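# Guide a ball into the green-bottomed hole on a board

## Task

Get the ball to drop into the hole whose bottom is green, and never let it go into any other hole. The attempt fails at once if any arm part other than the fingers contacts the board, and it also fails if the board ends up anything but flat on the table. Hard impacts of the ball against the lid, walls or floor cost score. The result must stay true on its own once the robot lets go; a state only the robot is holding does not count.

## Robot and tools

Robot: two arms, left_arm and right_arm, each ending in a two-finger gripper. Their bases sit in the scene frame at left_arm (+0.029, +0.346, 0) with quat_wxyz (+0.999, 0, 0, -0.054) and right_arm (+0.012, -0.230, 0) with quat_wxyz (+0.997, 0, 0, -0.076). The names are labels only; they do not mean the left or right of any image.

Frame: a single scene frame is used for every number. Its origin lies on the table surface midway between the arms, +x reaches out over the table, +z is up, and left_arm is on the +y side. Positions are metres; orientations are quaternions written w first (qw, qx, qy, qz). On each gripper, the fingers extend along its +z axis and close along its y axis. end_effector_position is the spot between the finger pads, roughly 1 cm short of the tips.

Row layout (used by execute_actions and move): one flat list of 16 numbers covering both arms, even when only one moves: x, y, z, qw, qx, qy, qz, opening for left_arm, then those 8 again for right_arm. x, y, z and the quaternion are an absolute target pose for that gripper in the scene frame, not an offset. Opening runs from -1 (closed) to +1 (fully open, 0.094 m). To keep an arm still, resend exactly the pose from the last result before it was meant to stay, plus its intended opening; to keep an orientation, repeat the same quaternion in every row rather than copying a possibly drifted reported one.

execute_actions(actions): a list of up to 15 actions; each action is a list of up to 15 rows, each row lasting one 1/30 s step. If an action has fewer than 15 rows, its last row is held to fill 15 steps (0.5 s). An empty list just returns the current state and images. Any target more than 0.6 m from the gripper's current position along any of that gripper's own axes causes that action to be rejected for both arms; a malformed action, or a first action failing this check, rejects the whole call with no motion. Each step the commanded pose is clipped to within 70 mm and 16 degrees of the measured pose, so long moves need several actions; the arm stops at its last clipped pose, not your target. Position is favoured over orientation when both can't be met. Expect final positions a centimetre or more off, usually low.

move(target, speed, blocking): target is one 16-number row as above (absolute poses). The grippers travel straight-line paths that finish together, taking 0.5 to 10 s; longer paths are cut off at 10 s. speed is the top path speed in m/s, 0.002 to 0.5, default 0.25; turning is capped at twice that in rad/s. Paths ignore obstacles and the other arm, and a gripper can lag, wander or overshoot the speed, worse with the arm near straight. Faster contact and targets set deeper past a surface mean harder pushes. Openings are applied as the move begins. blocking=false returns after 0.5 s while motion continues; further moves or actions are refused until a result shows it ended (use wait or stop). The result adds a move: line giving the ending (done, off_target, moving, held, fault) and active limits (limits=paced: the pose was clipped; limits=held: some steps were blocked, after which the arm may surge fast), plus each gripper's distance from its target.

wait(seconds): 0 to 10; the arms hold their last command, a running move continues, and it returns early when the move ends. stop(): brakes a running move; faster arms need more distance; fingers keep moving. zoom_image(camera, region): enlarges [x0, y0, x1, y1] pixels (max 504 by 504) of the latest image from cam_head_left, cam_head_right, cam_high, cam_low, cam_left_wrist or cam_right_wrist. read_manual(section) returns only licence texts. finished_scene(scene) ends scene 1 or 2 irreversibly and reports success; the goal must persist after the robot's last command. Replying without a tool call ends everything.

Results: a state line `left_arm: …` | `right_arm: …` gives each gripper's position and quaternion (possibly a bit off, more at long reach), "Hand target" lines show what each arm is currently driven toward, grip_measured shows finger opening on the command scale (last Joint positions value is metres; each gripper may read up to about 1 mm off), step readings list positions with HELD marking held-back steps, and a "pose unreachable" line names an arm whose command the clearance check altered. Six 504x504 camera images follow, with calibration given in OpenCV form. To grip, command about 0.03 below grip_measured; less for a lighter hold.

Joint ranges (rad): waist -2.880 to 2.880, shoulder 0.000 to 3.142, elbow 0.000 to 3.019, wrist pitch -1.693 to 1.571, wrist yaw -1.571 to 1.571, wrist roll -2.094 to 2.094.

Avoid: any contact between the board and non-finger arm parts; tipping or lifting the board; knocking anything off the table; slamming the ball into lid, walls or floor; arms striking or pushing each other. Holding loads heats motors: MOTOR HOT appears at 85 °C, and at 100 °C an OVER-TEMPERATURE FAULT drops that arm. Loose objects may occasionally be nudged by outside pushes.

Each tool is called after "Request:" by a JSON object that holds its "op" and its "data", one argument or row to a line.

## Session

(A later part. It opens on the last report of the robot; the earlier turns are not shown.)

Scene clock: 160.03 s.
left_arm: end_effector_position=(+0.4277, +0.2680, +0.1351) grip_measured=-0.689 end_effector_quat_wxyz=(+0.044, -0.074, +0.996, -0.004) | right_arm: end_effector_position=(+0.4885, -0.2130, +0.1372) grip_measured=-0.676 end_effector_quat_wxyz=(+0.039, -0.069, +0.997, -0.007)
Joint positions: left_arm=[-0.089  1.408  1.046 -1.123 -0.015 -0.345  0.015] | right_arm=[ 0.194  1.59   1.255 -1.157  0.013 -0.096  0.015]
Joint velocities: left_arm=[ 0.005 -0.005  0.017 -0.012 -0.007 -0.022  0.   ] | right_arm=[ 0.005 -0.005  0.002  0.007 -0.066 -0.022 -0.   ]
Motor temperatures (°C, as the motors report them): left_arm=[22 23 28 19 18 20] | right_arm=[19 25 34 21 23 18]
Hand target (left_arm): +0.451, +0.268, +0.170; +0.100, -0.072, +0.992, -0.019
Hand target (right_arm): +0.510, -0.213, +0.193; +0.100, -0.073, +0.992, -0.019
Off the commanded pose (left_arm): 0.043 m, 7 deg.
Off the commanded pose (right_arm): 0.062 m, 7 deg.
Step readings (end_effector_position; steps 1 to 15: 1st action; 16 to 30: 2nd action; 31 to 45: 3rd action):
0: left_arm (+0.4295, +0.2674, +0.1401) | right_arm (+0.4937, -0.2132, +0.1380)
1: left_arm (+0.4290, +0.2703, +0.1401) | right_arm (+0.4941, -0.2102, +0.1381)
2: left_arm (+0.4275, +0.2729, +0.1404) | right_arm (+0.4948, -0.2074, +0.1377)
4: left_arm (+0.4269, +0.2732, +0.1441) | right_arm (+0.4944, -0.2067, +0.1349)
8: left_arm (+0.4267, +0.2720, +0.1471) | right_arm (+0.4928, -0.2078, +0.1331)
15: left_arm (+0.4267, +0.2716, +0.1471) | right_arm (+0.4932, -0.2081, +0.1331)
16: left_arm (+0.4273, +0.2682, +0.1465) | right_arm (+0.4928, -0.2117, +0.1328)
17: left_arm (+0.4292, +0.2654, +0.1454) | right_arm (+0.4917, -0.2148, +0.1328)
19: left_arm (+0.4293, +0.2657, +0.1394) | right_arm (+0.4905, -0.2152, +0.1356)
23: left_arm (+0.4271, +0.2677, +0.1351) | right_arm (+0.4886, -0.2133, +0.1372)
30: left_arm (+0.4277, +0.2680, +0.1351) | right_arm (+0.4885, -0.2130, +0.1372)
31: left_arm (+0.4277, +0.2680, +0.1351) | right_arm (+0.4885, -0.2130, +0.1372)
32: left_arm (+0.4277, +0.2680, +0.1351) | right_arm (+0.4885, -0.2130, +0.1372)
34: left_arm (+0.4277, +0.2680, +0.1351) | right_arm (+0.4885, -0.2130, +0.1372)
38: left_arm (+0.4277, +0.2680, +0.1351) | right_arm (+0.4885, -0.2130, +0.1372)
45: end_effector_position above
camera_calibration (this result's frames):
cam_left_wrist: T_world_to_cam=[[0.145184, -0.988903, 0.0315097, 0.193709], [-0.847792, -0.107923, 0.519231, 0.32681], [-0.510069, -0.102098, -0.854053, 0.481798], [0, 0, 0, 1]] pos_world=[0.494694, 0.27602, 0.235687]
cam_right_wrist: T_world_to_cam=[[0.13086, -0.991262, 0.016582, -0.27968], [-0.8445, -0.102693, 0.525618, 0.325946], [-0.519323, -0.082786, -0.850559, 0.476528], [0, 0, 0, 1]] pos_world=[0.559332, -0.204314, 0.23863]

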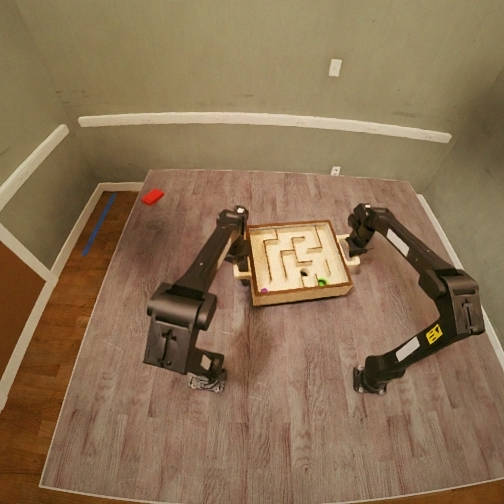

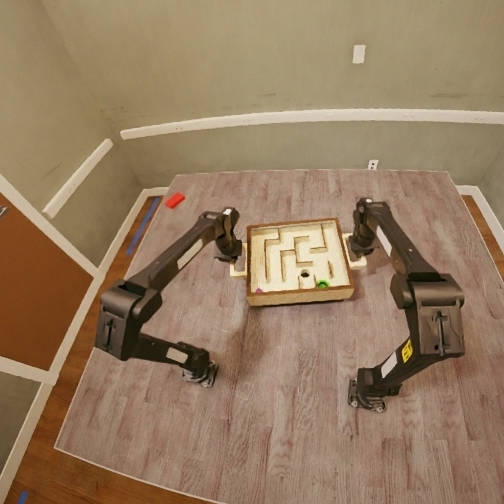

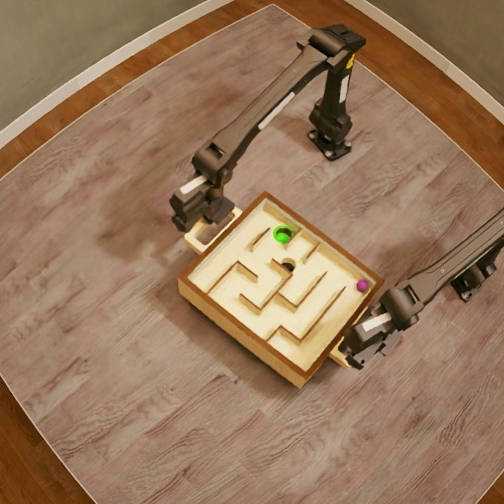

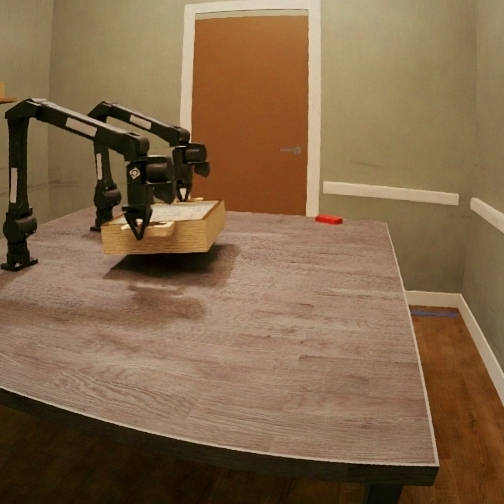

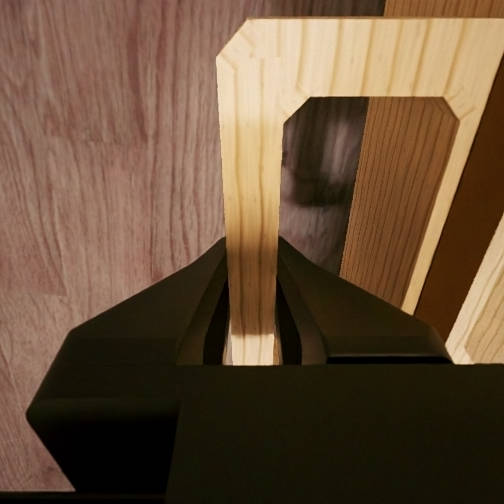

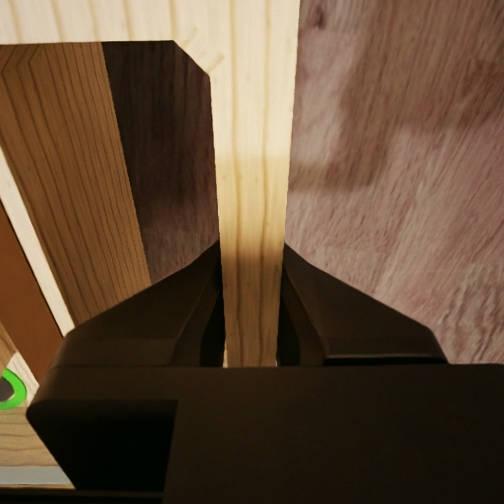

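Request:
{"op": "execute_actions", "data": {
  "actions": [
    [[0.452,0.268,0.2,0.08,-0.073,0.996,0.03,-1,0.515,-0.213,0.168,0.08,-0.073,0.996,0.03,-1]],
    [[0.452,0.268,0.2,0.08,-0.073,0.996,0.03,-1,0.515,-0.213,0.168,0.08,-0.073,0.996,0.03,-1]],
    [[0.452,0.268,0.17,0.08,-0.073,0.996,-0.02,-1,0.515,-0.213,0.19,0.08,-0.073,0.996,-0.02,-1]],
    [[0.452,0.268,0.17,0.08,-0.073,0.996,-0.02,-1,0.515,-0.213,0.19,0.08,-0.073,0.996,-0.02,-1]]
  ]
}}

Request:
{"op": "zoom_image", "data": {
  "camera": "cam_high",
  "region": [150,190,390,410]
}}

Scene clock: 168.53 s.
left_arm: end_effector_position=(+0.4286, +0.2675, +0.1362) grip_measured=-0.689 end_effector_quat_wxyz=(+0.026, -0.073, +0.997, -0.006) | right_arm: end_effector_position=(+0.4876, -0.2138, +0.1391) grip_measured=-0.674 end_effector_quat_wxyz=(+0.025, -0.068, +0.997, -0.009)
Joint positions: left_arm=[-0.085  1.43   1.074 -1.162 -0.003 -0.339  0.015] | right_arm=[ 0.194  1.603  1.277 -1.195  0.017 -0.094  0.015]
Joint velocities: left_arm=[-0.005  0.005  0.012  0.012 -0.11   0.081  0.   ] | right_arm=[-0.005 -0.005 -0.012  0.002  0.007 -0.007  0.001]
Motor temperatures (°C, as the motors report them): left_arm=[22 23 28 19 18 20] | right_arm=[19 25 35 21 23 18]
Hand target (left_arm): +0.451, +0.268, +0.170; +0.080, -0.072, +0.994, -0.019
Hand target (right_arm): +0.510, -0.213, +0.190; +0.080, -0.073, +0.994, -0.020
Off the commanded pose (left_arm): 0.041 m, 6 deg.
Off the commanded pose (right_arm): 0.058 m, 6 deg.
Step readings (end_effector_position; steps 1 to 15: 1st action; 16 to 30: 2nd action; 31 to 45: 3rd action; 46 to 60: 4th action):
0: left_arm (+0.4277, +0.2680, +0.1351) | right_arm (+0.4885, -0.2130, +0.1372)
1: left_arm (+0.4264, +0.2711, +0.1360) | right_arm (+0.4884, -0.2096, +0.1372)
2: left_arm (+0.4237, +0.2742, +0.1383) | right_arm (+0.4883, -0.2064, +0.1372)
4: left_arm (+0.4229, +0.2742, +0.1466) | right_arm (+0.4879, -0.2057, +0.1342)
8: left_arm (+0.4261, +0.2730, +0.1550) | right_arm (+0.4880, -0.2066, +0.1312)
15: left_arm (+0.4247, +0.2728, +0.1550) | right_arm (+0.4880, -0.2067, +0.1312)
16: left_arm (+0.4247, +0.2728, +0.1550) | right_arm (+0.4880, -0.2066, +0.1312)
17: left_arm (+0.4247, +0.2728, +0.1550) | right_arm (+0.4880, -0.2066, +0.1312)
19: left_arm (+0.4247, +0.2728, +0.1550) | right_arm (+0.4880, -0.2066, +0.1312)
23: left_arm (+0.4247, +0.2728, +0.1550) | right_arm (+0.4880, -0.2066, +0.1312)
30: left_arm (+0.4247, +0.2728, +0.1550) | right_arm (+0.4880, -0.2066, +0.1312)
31: left_arm (+0.4254, +0.2694, +0.1540) | right_arm (+0.4874, -0.2101, +0.1311)
32: left_arm (+0.4275, +0.2667, +0.1522) | right_arm (+0.4862, -0.2134, +0.1320)
34: left_arm (+0.4277, +0.2663, +0.1436) | right_arm (+0.4867, -0.2146, +0.1366)
38: left_arm (+0.4282, +0.2674, +0.1362) | right_arm (+0.4878, -0.2139, +0.1391)
45: left_arm (+0.4286, +0.2675, +0.1362) | right_arm (+0.4876, -0.2138, +0.1391)
46: left_arm (+0.4286, +0.2675, +0.1362) | right_arm (+0.4876, -0.2138, +0.1391)
47: left_arm (+0.4286, +0.2675, +0.1362) | right_arm (+0.4876, -0.2138, +0.1391)
49: left_arm (+0.4286, +0.2675, +0.1362) | right_arm (+0.4876, -0.2138, +0.1391)
53: left_arm (+0.4286, +0.2675, +0.1362) | right_arm (+0.4876, -0.2138, +0.1391)
60: end_effector_position above
camera_calibration (this result's frames):
cam_left_wrist: T_world_to_cam=[[0.144694, -0.988967, 0.0317555, 0.193251], [-0.829077, -0.103658, 0.549442, 0.31368], [-0.540088, -0.105829, -0.834928, 0.494414], [0, 0, 0, 1]] pos_world=[0.49913, 0.275958, 0.234314]
cam_right_wrist: T_world_to_cam=[[0.128443, -0.991552, 0.0180716, -0.279431], [-0.829532, -0.097433, 0.549894, 0.31452], [-0.543488, -0.0856209, -0.835039, 0.486566], [0, 0, 0, 1]] pos_world=[0.561238, -0.204765, 0.238398]

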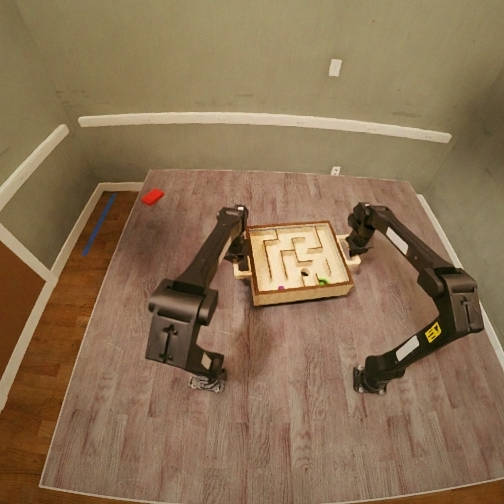

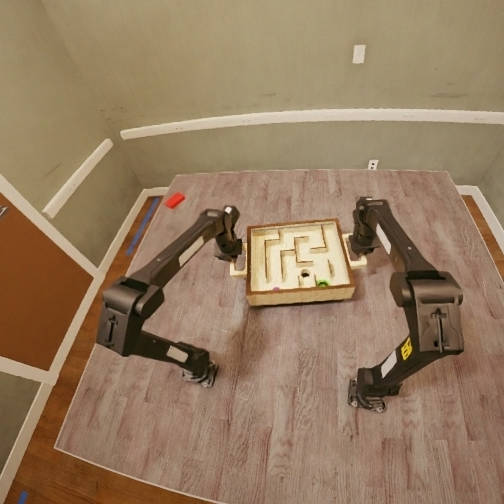

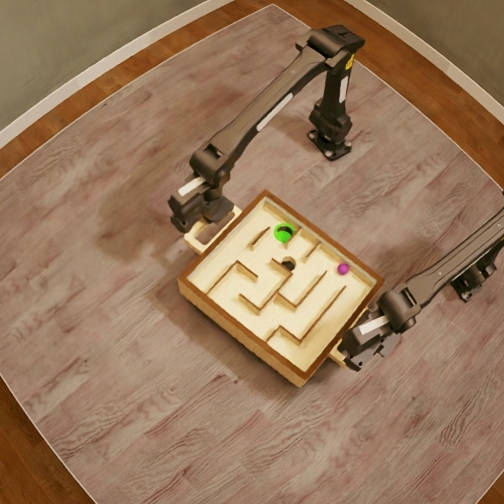

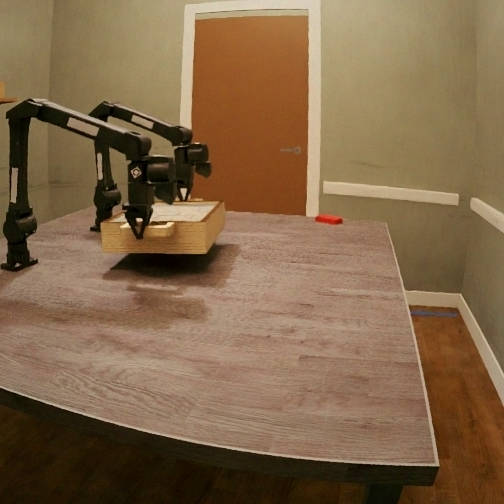

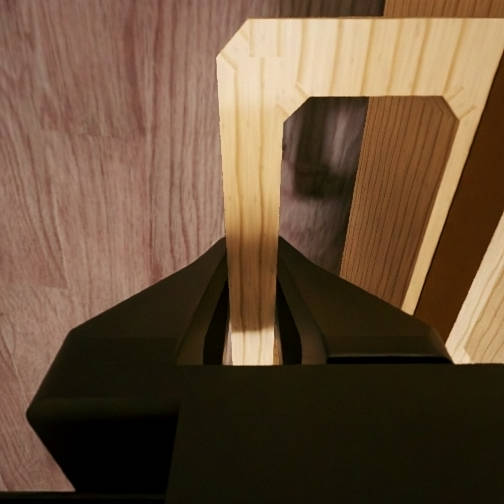

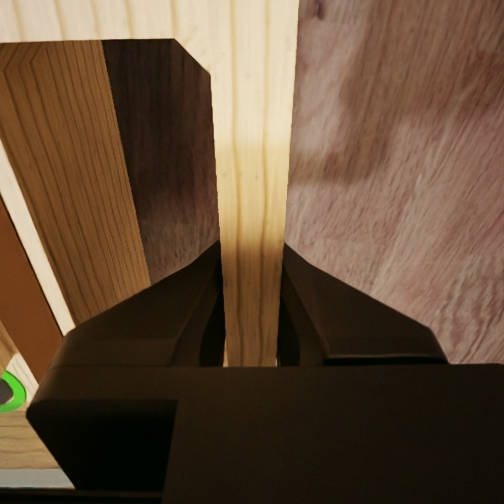

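Region (150, 190, 390, 410) of cam_high's 504x504 image, scaled by 2.100, with more detail than that image has; it fills the top 462 rows of this view, and the rest is white.

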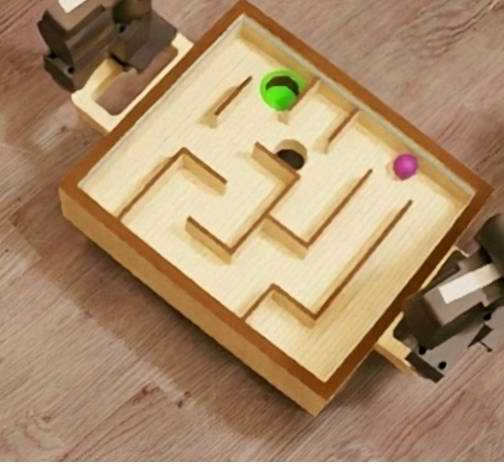

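Request:
{"op": "execute_actions", "data": {
  "actions": [
    [[0.452,0.268,0.168,0.005,-0.073,0.996,-0.025,-1,0.515,-0.213,0.195,0.005,-0.073,0.996,-0.025,-1]],
    [[0.452,0.268,0.168,0.005,-0.073,0.996,-0.025,-1,0.515,-0.213,0.195,0.005,-0.073,0.996,-0.025,-1]],
    [[0.452,0.268,0.168,0.005,-0.073,0.996,-0.025,-1,0.515,-0.213,0.195,0.005,-0.073,0.996,-0.025,-1]],
    [[0.452,0.268,0.168,0.005,-0.073,0.996,-0.025,-1,0.515,-0.213,0.195,0.005,-0.073,0.996,-0.025,-1]]
  ]
}}

Request:
{"op": "zoom_image", "data": {
  "camera": "cam_high",
  "region": [150,190,390,410]
}}

Scene clock: 177.43 s.
left_arm: end_effector_position=(+0.4212, +0.2654, +0.1286) grip_measured=-0.689 end_effector_quat_wxyz=(-0.041, -0.078, +0.996, -0.021) | right_arm: end_effector_position=(+0.4853, -0.2155, +0.1514) grip_measured=-0.675 end_effector_quat_wxyz=(-0.042, -0.072, +0.996, -0.022)
Joint positions: left_arm=[-0.066  1.496  1.122 -1.266  0.062 -0.328  0.015] | right_arm=[ 0.201  1.67   1.393 -1.378  0.046 -0.093  0.015]
Joint velocities: left_arm=[ 0.005  0.005 -0.017  0.002 -0.037 -0.081 -0.   ] | right_arm=[-0.005 -0.005 -0.007  0.002  0.007 -0.051 -0.001]
Motor temperatures (°C, as the motors report them): left_arm=[22 23 28 19 18 20] | right_arm=[19 25 36 21 23 18]
Hand target (left_arm): +0.450, +0.268, +0.168; +0.006, -0.073, +0.997, -0.025
Hand target (right_arm): +0.510, -0.213, +0.196; +0.006, -0.074, +0.997, -0.025
Off the commanded pose (left_arm): 0.050 m, 5 deg.
Off the commanded pose (right_arm): 0.053 m, 5 deg.
Step readings (end_effector_position; steps 1 to 15: 1st action; 16 to 30: 2nd action; 31 to 45: 3rd action; 46 to 60: 4th action):
0: left_arm (+0.4286, +0.2675, +0.1362) | right_arm (+0.4876, -0.2138, +0.1391)
1: left_arm (+0.4266, +0.2667, +0.1356) | right_arm (+0.4864, -0.2145, +0.1415)
2: left_arm (+0.4239, +0.2659, +0.1358) | right_arm (+0.4839, -0.2153, +0.1456)
4: left_arm (+0.4203, +0.2650, +0.1321) | right_arm (+0.4836, -0.2159, +0.1544)
8: left_arm (+0.4222, +0.2648, +0.1274) | right_arm (+0.4856, -0.2160, +0.1553)
15: left_arm (+0.4212, +0.2654, +0.1286) | right_arm (+0.4851, -0.2155, +0.1513)
16: left_arm (+0.4212, +0.2654, +0.1286) | right_arm (+0.4851, -0.2155, +0.1513)
17: left_arm (+0.4212, +0.2654, +0.1286) | right_arm (+0.4851, -0.2155, +0.1513)
19: left_arm (+0.4212, +0.2654, +0.1286) | right_arm (+0.4851, -0.2155, +0.1513)
23: left_arm (+0.4212, +0.2654, +0.1286) | right_arm (+0.4853, -0.2155, +0.1514)
30: left_arm (+0.4212, +0.2654, +0.1286) | right_arm (+0.4853, -0.2155, +0.1514)
31: left_arm (+0.4212, +0.2654, +0.1286) | right_arm (+0.4853, -0.2155, +0.1514)
32: left_arm (+0.4212, +0.2654, +0.1286) | right_arm (+0.4853, -0.2155, +0.1514)
34: left_arm (+0.4212, +0.2654, +0.1286) | right_arm (+0.4853, -0.2155, +0.1514)
38: left_arm (+0.4212, +0.2654, +0.1286) | right_arm (+0.4853, -0.2155, +0.1514)
45: left_arm (+0.4212, +0.2654, +0.1286) | right_arm (+0.4853, -0.2155, +0.1514)
46: left_arm (+0.4212, +0.2654, +0.1286) | right_arm (+0.4853, -0.2155, +0.1514)
47: left_arm (+0.4212, +0.2654, +0.1286) | right_arm (+0.4853, -0.2155, +0.1514)
49: left_arm (+0.4212, +0.2654, +0.1286) | right_arm (+0.4853, -0.2155, +0.1514)
53: left_arm (+0.4212, +0.2654, +0.1286) | right_arm (+0.4853, -0.2155, +0.1514)
60: end_effector_position above
camera_calibration (this result's frames):
cam_left_wrist: T_world_to_cam=[[0.158289, -0.985987, 0.0526611, 0.183297], [-0.748882, -0.0851233, 0.657213, 0.258982], [-0.643521, -0.143467, -0.751863, 0.526769], [0, 0, 0, 1]] pos_world=[0.50392, 0.278348, 0.216199]
cam_right_wrist: T_world_to_cam=[[0.139292, -0.989614, 0.0355204, -0.288546], [-0.748805, -0.0817894, 0.657725, 0.253511], [-0.647988, -0.118214, -0.752421, 0.526674], [0, 0, 0, 1]] pos_world=[0.571301, -0.202554, 0.239789]

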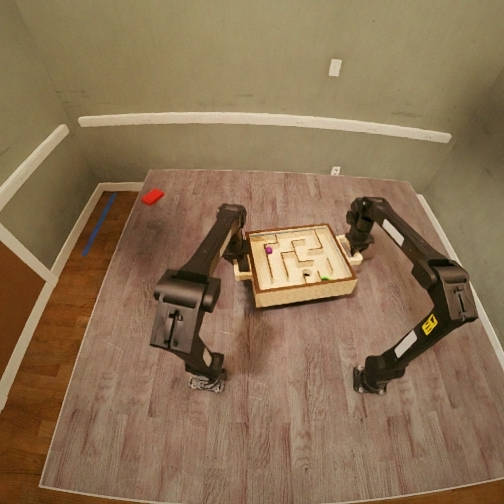

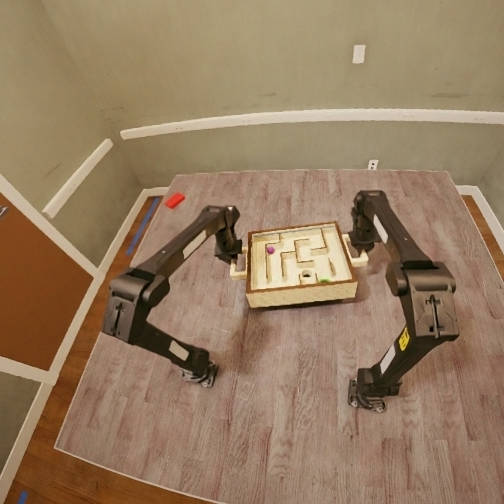

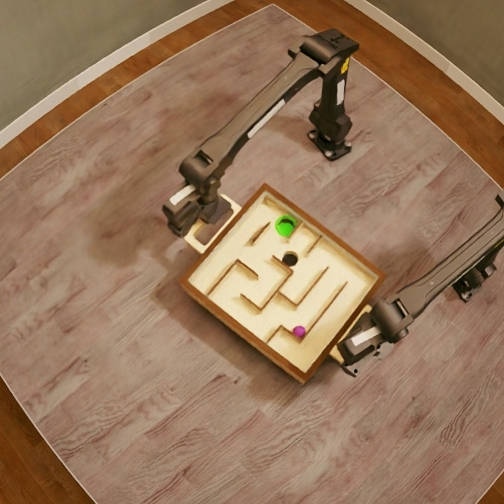

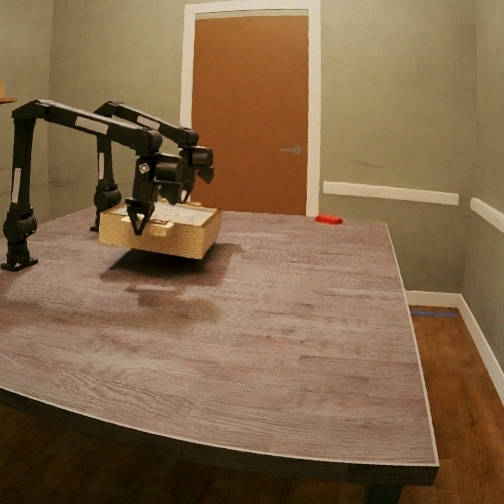

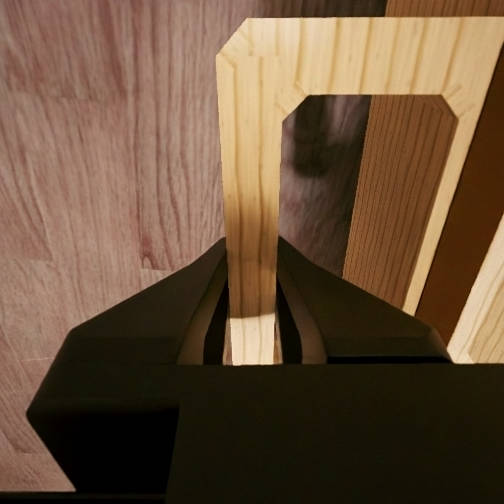

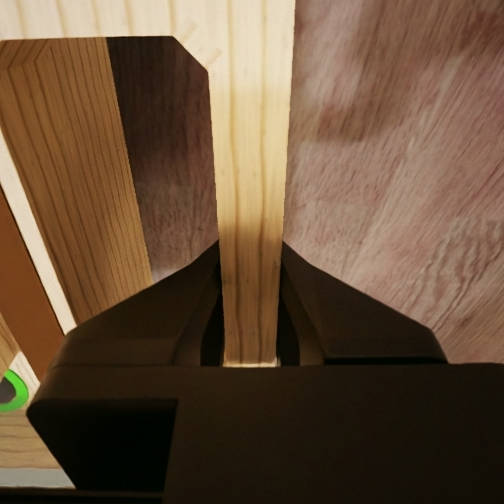

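Region (150, 190, 390, 410) of cam_high's 504x504 image, scaled by 2.100, with more detail than that image has; it fills the top 462 rows of this view, and the rest is white.

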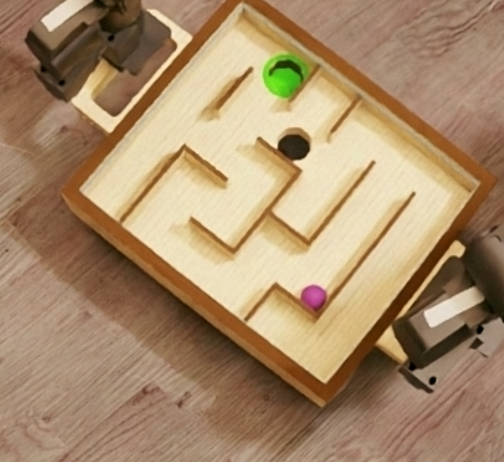

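Request:
{"op": "execute_actions", "data": {
  "actions": [
    [[0.452,0.268,0.196,0.025,-0.073,0.996,0.025,-1,0.515,-0.213,0.172,0.025,-0.073,0.996,0.025,-1]],
    [[0.452,0.268,0.196,0.025,-0.073,0.996,0.025,-1,0.515,-0.213,0.172,0.025,-0.073,0.996,0.025,-1]],
    [[0.452,0.268,0.196,0.025,-0.073,0.996,0.025,-1,0.515,-0.213,0.172,0.025,-0.073,0.996,0.025,-1]],
    [[0.452,0.268,0.196,0.025,-0.073,0.996,0.025,-1,0.515,-0.213,0.172,0.025,-0.073,0.996,0.025,-1]],
    [[0.452,0.268,0.196,0.025,-0.073,0.996,0.025,-1,0.515,-0.213,0.172,0.025,-0.073,0.996,0.025,-1]],
    [[0.452,0.268,0.196,0.025,-0.073,0.996,0.025,-1,0.515,-0.213,0.172,0.025,-0.073,0.996,0.025,-1]]
  ]
}}

Request:
{"op": "zoom_image", "data": {
  "camera": "cam_high",
  "region": [150,190,390,410]
}}

Scene clock: 187.43 s.
left_arm: end_effector_position=(+0.4325, +0.2721, +0.1539) grip_measured=-0.686 end_effector_quat_wxyz=(-0.020, -0.078, +0.996, +0.026) | right_arm: end_effector_position=(+0.4982, -0.2080, +0.1425) grip_measured=-0.676 end_effector_quat_wxyz=(-0.017, -0.074, +0.997, +0.027)
Joint positions: left_arm=[-0.087  1.488  1.185 -1.32  -0.04  -0.354  0.015] | right_arm=[ 0.181  1.679  1.382 -1.31  -0.052 -0.12   0.015]
Joint velocities: left_arm=[-0.005 -0.005  0.002  0.002  0.022 -0.022  0.   ] | right_arm=[-0.005 -0.015 -0.002 -0.007 -0.022  0.139 -0.   ]
Motor temperatures (°C, as the motors report them): left_arm=[22 23 30 19 19 20] | right_arm=[19 25 37 21 23 18]
Hand target (left_arm): +0.450, +0.268, +0.195; +0.025, -0.073, +0.997, +0.025
Hand target (right_arm): +0.513, -0.213, +0.172; +0.025, -0.074, +0.997, +0.025
Off the commanded pose (left_arm): 0.047 m, 5 deg.
Off the commanded pose (right_arm): 0.034 m, 5 deg.
Step readings (end_effector_position; steps 1 to 15: 1st action; 16 to 30: 2nd action; 31 to 45: 3rd action; 46 to 60: 4th action; 61 to 75: 5th action; 76 to 90: 6th action):
0: left_arm (+0.4212, +0.2654, +0.1286) | right_arm (+0.4853, -0.2155, +0.1514)
1: left_arm (+0.4215, +0.2688, +0.1295) | right_arm (+0.4864, -0.2118, +0.1509)
2: left_arm (+0.4213, +0.2726, +0.1319) | right_arm (+0.4892, -0.2078, +0.1500)
4: left_arm (+0.4255, +0.2737, +0.1414) | right_arm (+0.4929, -0.2066, +0.1449)
8: left_arm (+0.4339, +0.2726, +0.1535) | right_arm (+0.4975, -0.2077, +0.1425)
15: left_arm (+0.4327, +0.2721, +0.1539) | right_arm (+0.4982, -0.2080, +0.1425)
16: left_arm (+0.4326, +0.2721, +0.1539) | right_arm (+0.4982, -0.2080, +0.1425)
17: left_arm (+0.4325, +0.2721, +0.1539) | right_arm (+0.4982, -0.2080, +0.1425)
19: left_arm (+0.4325, +0.2721, +0.1539) | right_arm (+0.4982, -0.2080, +0.1425)
23: left_arm (+0.4325, +0.2721, +0.1539) | right_arm (+0.4982, -0.2080, +0.1425)
30: left_arm (+0.4325, +0.2721, +0.1539) | right_arm (+0.4982, -0.2080, +0.1425)
31: left_arm (+0.4325, +0.2721, +0.1539) | right_arm (+0.4982, -0.2080, +0.1425)
32: left_arm (+0.4325, +0.2721, +0.1539) | right_arm (+0.4982, -0.2080, +0.1425)
34: left_arm (+0.4325, +0.2721, +0.1539) | right_arm (+0.4982, -0.2080, +0.1425)
38: left_arm (+0.4325, +0.2721, +0.1539) | right_arm (+0.4982, -0.2080, +0.1425)
45: left_arm (+0.4325, +0.2721, +0.1539) | right_arm (+0.4982, -0.2080, +0.1425)
46: left_arm (+0.4325, +0.2721, +0.1539) | right_arm (+0.4982, -0.2080, +0.1425)
47: left_arm (+0.4325, +0.2721, +0.1539) | right_arm (+0.4982, -0.2080, +0.1425)
49: left_arm (+0.4325, +0.2721, +0.1539) | right_arm (+0.4982, -0.2080, +0.1425)
53: left_arm (+0.4325, +0.2721, +0.1539) | right_arm (+0.4982, -0.2080, +0.1425)
60: left_arm (+0.4325, +0.2721, +0.1539) | right_arm (+0.4982, -0.2080, +0.1425)
61: left_arm (+0.4325, +0.2721, +0.1539) | right_arm (+0.4982, -0.2080, +0.1425)
62: left_arm (+0.4325, +0.2721, +0.1539) | right_arm (+0.4982, -0.2080, +0.1425)
64: left_arm (+0.4325, +0.2721, +0.1539) | right_arm (+0.4982, -0.2080, +0.1425)
68: left_arm (+0.4325, +0.2721, +0.1539) | right_arm (+0.4982, -0.2080, +0.1425)
75: left_arm (+0.4325, +0.2721, +0.1539) | right_arm (+0.4982, -0.2080, +0.1425)
76: left_arm (+0.4325, +0.2721, +0.1539) | right_arm (+0.4982, -0.2080, +0.1425)
77: left_arm (+0.4325, +0.2721, +0.1539) | right_arm (+0.4982, -0.2080, +0.1425)
79: left_arm (+0.4325, +0.2721, +0.1539) | right_arm (+0.4982, -0.2080, +0.1425)
83: left_arm (+0.4325, +0.2721, +0.1539) | right_arm (+0.4982, -0.2080, +0.1425)
90: end_effector_position above
camera_calibration (this result's frames):
cam_left_wrist: T_world_to_cam=[[0.15568, -0.987046, -0.0387691, 0.202245], [-0.771354, -0.145991, 0.619435, 0.283472], [-0.617071, -0.0665293, -0.78409, 0.526575], [0, 0, 0, 1]] pos_world=[0.512106, 0.276042, 0.24513]
cam_right_wrist: T_world_to_cam=[[0.140044, -0.988415, -0.0585128, -0.269377], [-0.777104, -0.146341, 0.612122, 0.276905], [-0.613593, -0.0402536, -0.788595, 0.533464], [0, 0, 0, 1]] pos_world=[0.580238, -0.204259, 0.235426]

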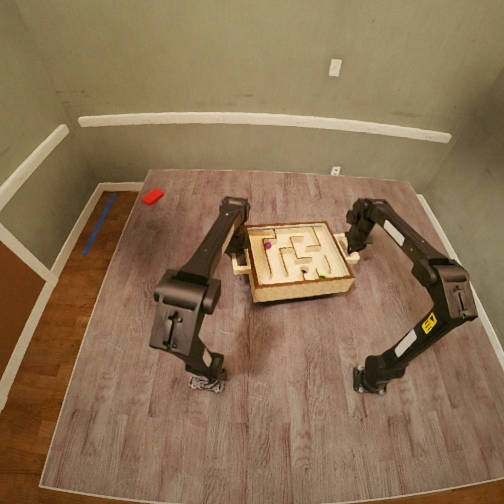

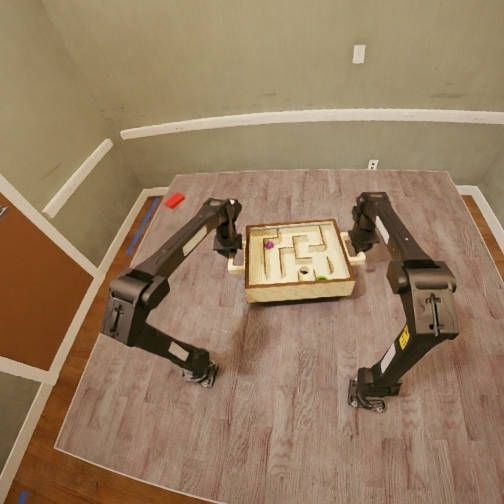

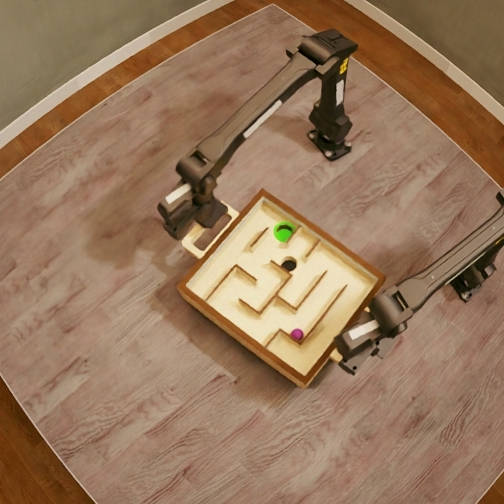

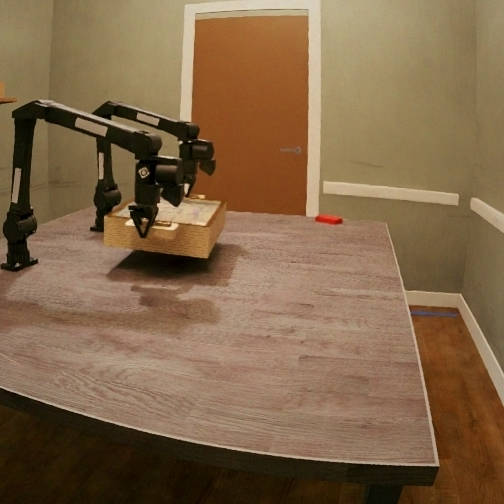

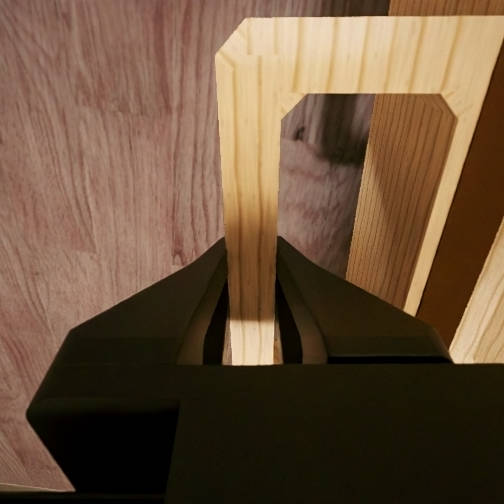

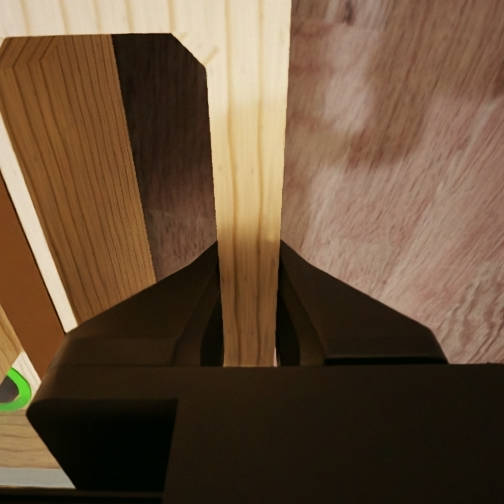

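Region (150, 190, 390, 410) of cam_high's 504x504 image, scaled by 2.100, with more detail than that image has; it fills the top 462 rows of this view, and the rest is white.

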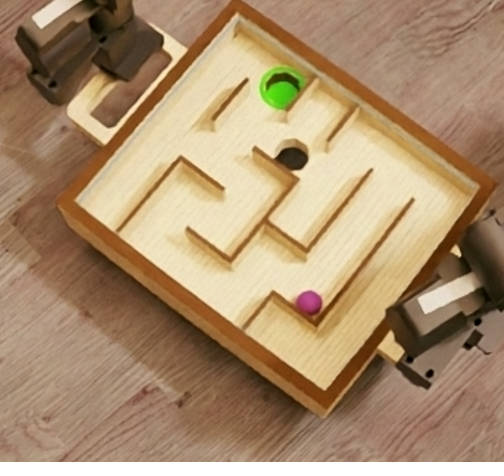

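Request:
{"op": "execute_actions", "data": {
  "actions": [
    [[0.452,0.27,0.205,0.03,-0.073,0.996,0.04,-1,0.515,-0.211,0.155,0.03,-0.073,0.996,0.04,-1]],
    [[0.452,0.27,0.205,0.03,-0.073,0.996,0.04,-1,0.515,-0.211,0.155,0.03,-0.073,0.996,0.04,-1]],
    [[0.452,0.27,0.205,0.03,-0.073,0.996,0.04,-1,0.515,-0.211,0.155,0.03,-0.073,0.996,0.04,-1]],
    [[0.452,0.27,0.205,0.03,-0.073,0.996,0.04,-1,0.515,-0.211,0.155,0.03,-0.073,0.996,0.04,-1]]
  ]
}}

Request:
{"op": "zoom_image", "data": {
  "camera": "cam_high",
  "region": [150,190,390,410]
}}

Scene clock: 194.70 s.
left_arm: end_effector_position=(+0.4304, +0.2742, +0.1566) grip_measured=-0.686 end_effector_quat_wxyz=(-0.022, -0.078, +0.996, +0.043) | right_arm: end_effector_position=(+0.4958, -0.2045, +0.1289) grip_measured=-0.676 end_effector_quat_wxyz=(-0.014, -0.074, +0.996, +0.042)
Joint positions: left_arm=[-0.096  1.488  1.19  -1.339 -0.07  -0.363  0.015] | right_arm=[ 0.177  1.682  1.348 -1.268 -0.082 -0.125  0.015]
Joint velocities: left_arm=[ 0.005  0.005  0.007 -0.012 -0.022 -0.022  0.   ] | right_arm=[-0.015 -0.015 -0.017 -0.007 -0.066 -0.051 -0.001]
Motor temperatures (°C, as the motors report them): left_arm=[22 23 30 19 19 20] | right_arm=[19 25 36 21 23 18]
Hand target (left_arm): +0.450, +0.270, +0.204; +0.030, -0.073, +0.996, +0.040
Hand target (right_arm): +0.513, -0.211, +0.156; +0.030, -0.074, +0.996, +0.040
Off the commanded pose (left_arm): 0.053 m, 6 deg.
Off the commanded pose (right_arm): 0.033 m, 5 deg.
Step readings (end_effector_position; steps 1 to 15: 1st action; 16 to 30: 2nd action; 31 to 45: 3rd action; 46 to 60: 4th action):
0: left_arm (+0.4325, +0.2721, +0.1539) | right_arm (+0.4982, -0.2080, +0.1425)
1: left_arm (+0.4324, +0.2730, +0.1541) | right_arm (+0.4985, -0.2069, +0.1413)
2: left_arm (+0.4319, +0.2739, +0.1545) | right_arm (+0.4991, -0.2055, +0.1393)
4: left_arm (+0.4325, +0.2745, +0.1562) | right_arm (+0.4987, -0.2047, +0.1336)
8: left_arm (+0.4308, +0.2744, +0.1566) | right_arm (+0.4956, -0.2045, +0.1289)
15: left_arm (+0.4304, +0.2742, +0.1566) | right_arm (+0.4958, -0.2045, +0.1289)
16: left_arm (+0.4304, +0.2742, +0.1566) | right_arm (+0.4958, -0.2045, +0.1289)
17: left_arm (+0.4304, +0.2742, +0.1566) | right_arm (+0.4958, -0.2045, +0.1289)
19: left_arm (+0.4304, +0.2742, +0.1566) | right_arm (+0.4958, -0.2045, +0.1289)
23: left_arm (+0.4304, +0.2742, +0.1566) | right_arm (+0.4958, -0.2045, +0.1289)
30: left_arm (+0.4304, +0.2742, +0.1566) | right_arm (+0.4958, -0.2045, +0.1289)
31: left_arm (+0.4304, +0.2742, +0.1566) | right_arm (+0.4958, -0.2045, +0.1289)
32: left_arm (+0.4304, +0.2742, +0.1566) | right_arm (+0.4958, -0.2045, +0.1289)
34: left_arm (+0.4304, +0.2742, +0.1566) | right_arm (+0.4958, -0.2045, +0.1289)
38: left_arm (+0.4304, +0.2742, +0.1566) | right_arm (+0.4958, -0.2045, +0.1289)
45: left_arm (+0.4304, +0.2742, +0.1566) | right_arm (+0.4958, -0.2045, +0.1289)
46: left_arm (+0.4304, +0.2742, +0.1566) | right_arm (+0.4958, -0.2045, +0.1289)
47: left_arm (+0.4304, +0.2742, +0.1566) | right_arm (+0.4958, -0.2045, +0.1289)
49: left_arm (+0.4304, +0.2742, +0.1566) | right_arm (+0.4958, -0.2045, +0.1289)
53: left_arm (+0.4304, +0.2742, +0.1566) | right_arm (+0.4958, -0.2045, +0.1289)
60: end_effector_position above
camera_calibration (this result's frames):
cam_left_wrist: T_world_to_cam=[[0.153907, -0.98545, -0.0721234, 0.210334], [-0.767833, -0.165222, 0.618979, 0.284261], [-0.621889, -0.0398865, -0.782089, 0.52197], [0, 0, 0, 1]] pos_world=[0.5105, 0.275059, 0.247445]
cam_right_wrist: T_world_to_cam=[[0.140804, -0.986085, -0.0883803, -0.262413], [-0.779278, -0.165449, 0.604444, 0.281959], [-0.610656, -0.0162354, -0.79173, 0.525269], [0, 0, 0, 1]] pos_world=[0.577432, -0.203584, 0.222251]

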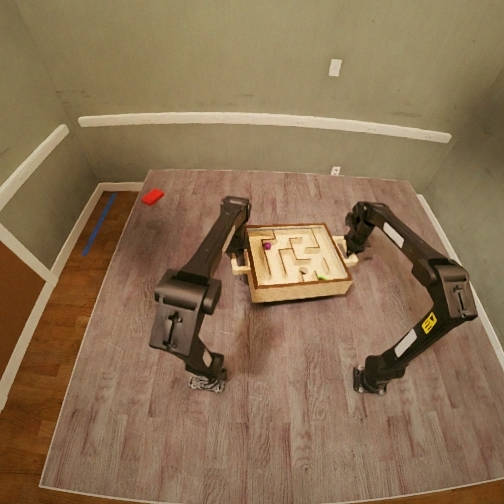

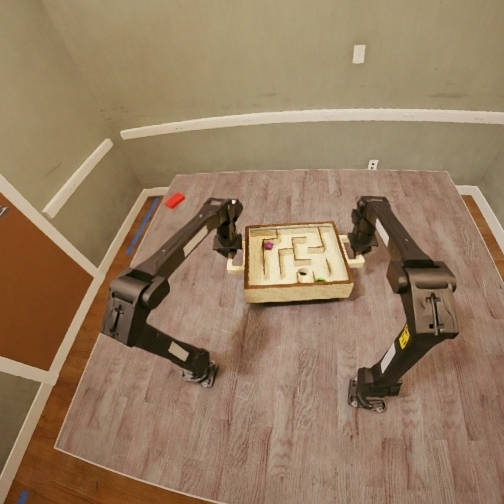

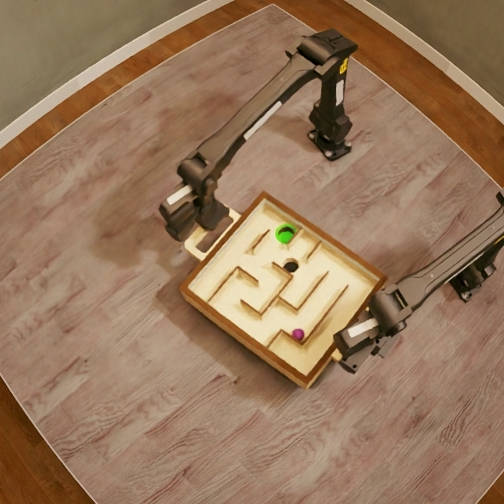

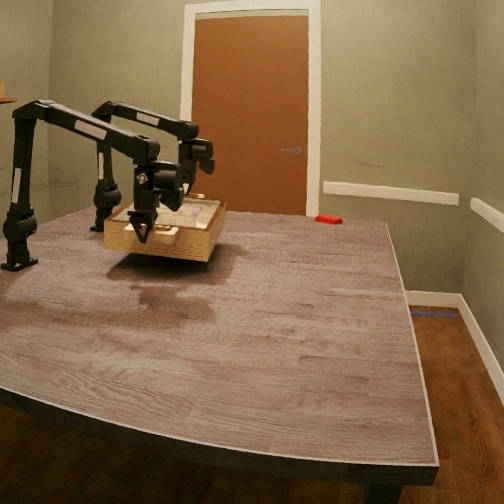

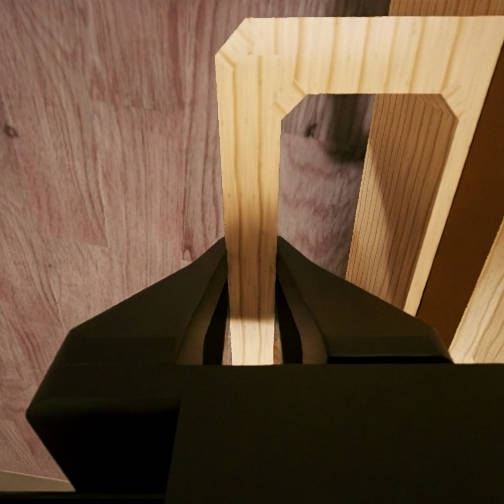

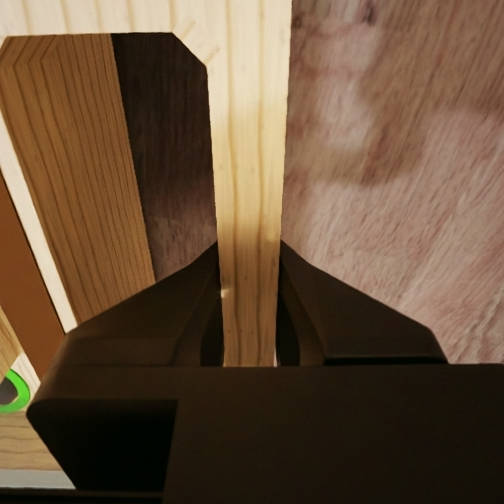

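Region (150, 190, 390, 410) of cam_high's 504x504 image, scaled by 2.100, with more detail than that image has; it fills the top 462 rows of this view, and the rest is white.

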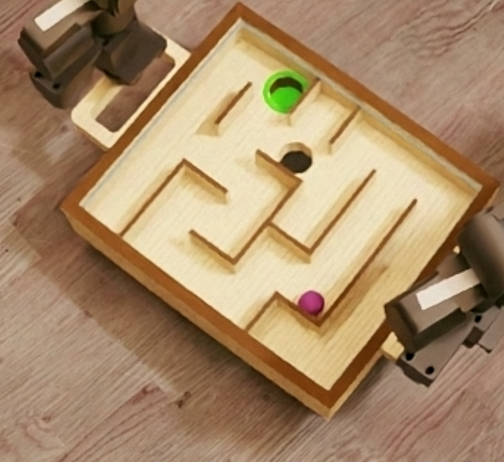

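Request:
{"op": "execute_actions", "data": {
  "actions": [
    [[0.452,0.27,0.205,0.055,-0.073,0.996,0.04,-1,0.515,-0.211,0.16,0.055,-0.073,0.996,0.04,-1]],
    [[0.452,0.27,0.205,0.055,-0.073,0.996,0.04,-1,0.515,-0.211,0.16,0.055,-0.073,0.996,0.04,-1]],
    [[0.452,0.27,0.205,0.055,-0.073,0.996,0.04,-1,0.515,-0.211,0.16,0.055,-0.073,0.996,0.04,-1]],
    [[0.452,0.27,0.205,0.055,-0.073,0.996,0.04,-1,0.515,-0.211,0.16,0.055,-0.073,0.996,0.04,-1]]
  ]
}}

Request:
{"op": "zoom_image", "data": {
  "camera": "cam_high",
  "region": [150,190,390,410]
}}

Scene clock: 204.13 s.
left_arm: end_effector_position=(+0.4345, +0.2745, +0.1602) grip_measured=-0.686 end_effector_quat_wxyz=(-0.006, -0.077, +0.996, +0.049) | right_arm: end_effector_position=(+0.4983, -0.2032, +0.1205) grip_measured=-0.676 end_effector_quat_wxyz=(-0.001, -0.074, +0.996, +0.047)
Joint positions: left_arm=[-0.102  1.479  1.19  -1.322 -0.09  -0.365  0.015] | right_arm=[ 0.176  1.681  1.323 -1.219 -0.094 -0.125  0.015]
Joint velocities: left_arm=[-0.015  0.015  0.022  0.007 -0.022 -0.095 -0.   ] | right_arm=[ 0.005 -0.015 -0.022  0.012 -0.007  0.037 -0.001]
Motor temperatures (°C, as the motors report them): left_arm=[22 23 30 19 19 20] | right_arm=[19 25 35 21 23 18]
Hand target (left_arm): +0.450, +0.270, +0.204; +0.055, -0.073, +0.995, +0.040
Hand target (right_arm): +0.513, -0.211, +0.160; +0.055, -0.073, +0.995, +0.040
Off the commanded pose (left_arm): 0.048 m, 7 deg.
Off the commanded pose (right_arm): 0.044 m, 6 deg.
Step readings (end_effector_position; steps 1 to 15: 1st action; 16 to 30: 2nd action; 31 to 45: 3rd action; 46 to 60: 4th action):
0: left_arm (+0.4304, +0.2742, +0.1566) | right_arm (+0.4958, -0.2045, +0.1289)
1: left_arm (+0.4312, +0.2745, +0.1571) | right_arm (+0.4960, -0.2042, +0.1277)
2: left_arm (+0.4322, +0.2745, +0.1576) | right_arm (+0.4968, -0.2040, +0.1260)
4: left_arm (+0.4342, +0.2747, +0.1593) | right_arm (+0.4979, -0.2034, +0.1221)
8: left_arm (+0.4345, +0.2746, +0.1602) | right_arm (+0.4981, -0.2032, +0.1205)
15: left_arm (+0.4345, +0.2747, +0.1602) | right_arm (+0.4983, -0.2032, +0.1205)
16: left_arm (+0.4345, +0.2747, +0.1602) | right_arm (+0.4983, -0.2032, +0.1205)
17: left_arm (+0.4345, +0.2747, +0.1602) | right_arm (+0.4983, -0.2032, +0.1205)
19: left_arm (+0.4345, +0.2747, +0.1602) | right_arm (+0.4983, -0.2032, +0.1205)
23: left_arm (+0.4345, +0.2747, +0.1602) | right_arm (+0.4983, -0.2032, +0.1205)
30: left_arm (+0.4345, +0.2747, +0.1602) | right_arm (+0.4983, -0.2032, +0.1205)
31: left_arm (+0.4345, +0.2747, +0.1602) | right_arm (+0.4983, -0.2032, +0.1205)
32: left_arm (+0.4345, +0.2747, +0.1602) | right_arm (+0.4983, -0.2032, +0.1205)
34: left_arm (+0.4345, +0.2747, +0.1602) | right_arm (+0.4983, -0.2032, +0.1205)
38: left_arm (+0.4345, +0.2747, +0.1602) | right_arm (+0.4983, -0.2032, +0.1205)
45: left_arm (+0.4345, +0.2747, +0.1602) | right_arm (+0.4983, -0.2032, +0.1205)
46: left_arm (+0.4345, +0.2747, +0.1602) | right_arm (+0.4983, -0.2032, +0.1205)
47: left_arm (+0.4345, +0.2747, +0.1602) | right_arm (+0.4983, -0.2032, +0.1205)
49: left_arm (+0.4345, +0.2747, +0.1602) | right_arm (+0.4983, -0.2032, +0.1205)
53: left_arm (+0.4345, +0.2745, +0.1602) | right_arm (+0.4983, -0.2032, +0.1205)
60: end_effector_position above
camera_calibration (this result's frames):
cam_left_wrist: T_world_to_cam=[[0.152129, -0.984965, -0.0818624, 0.212445], [-0.786581, -0.170806, 0.593394, 0.299], [-0.598454, -0.0258808, -0.800739, 0.516307], [0, 0, 0, 1]] pos_world=[0.511855, 0.273684, 0.253394]
cam_right_wrist: T_world_to_cam=[[0.141353, -0.985178, -0.0971737, -0.26122], [-0.79412, -0.171452, 0.583076, 0.298017], [-0.591095, -0.00525216, -0.806585, 0.514423], [0, 0, 0, 1]] pos_world=[0.577658, -0.203551, 0.215776]

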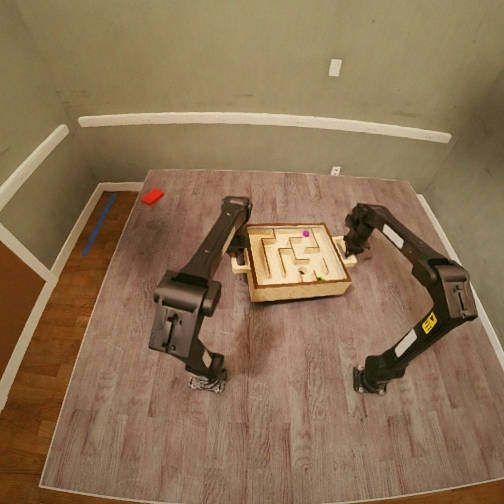

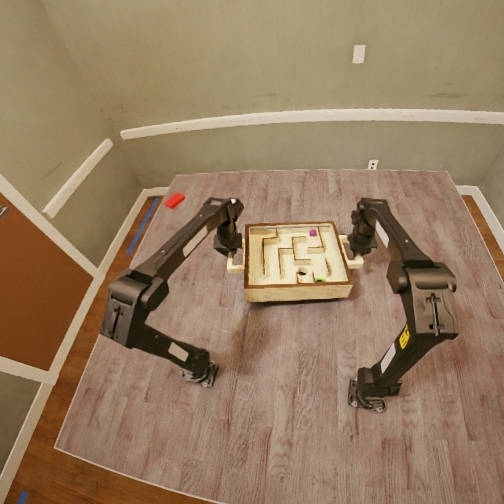

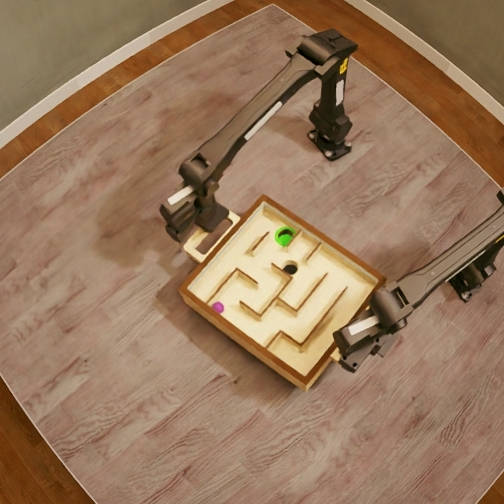

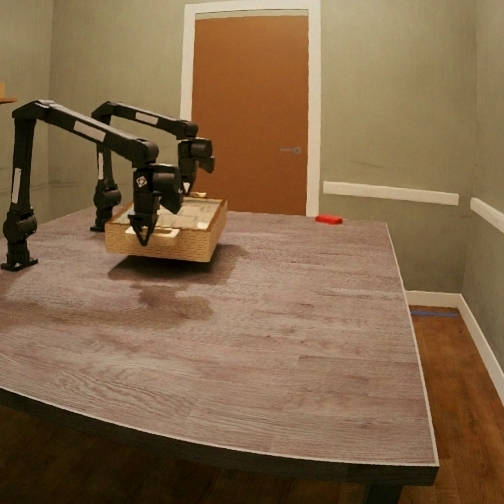

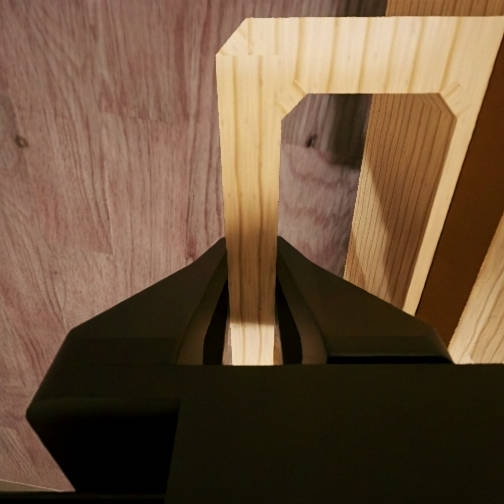

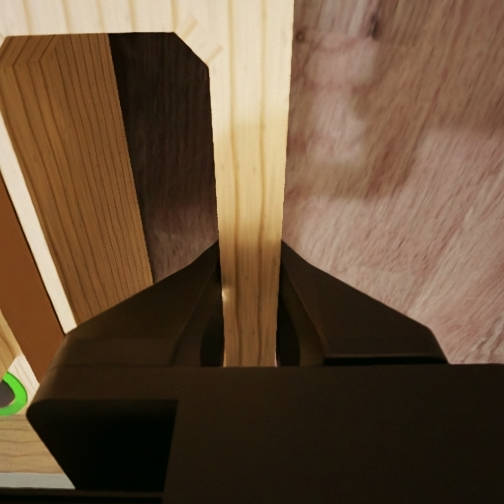

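Region (150, 190, 390, 410) of cam_high's 504x504 image, scaled by 2.100, with more detail than that image has; it fills the top 462 rows of this view, and the rest is white.

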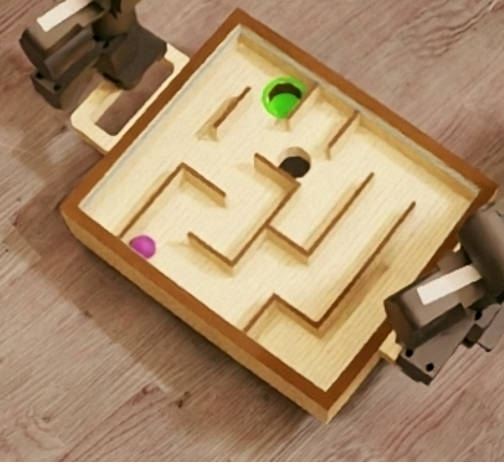

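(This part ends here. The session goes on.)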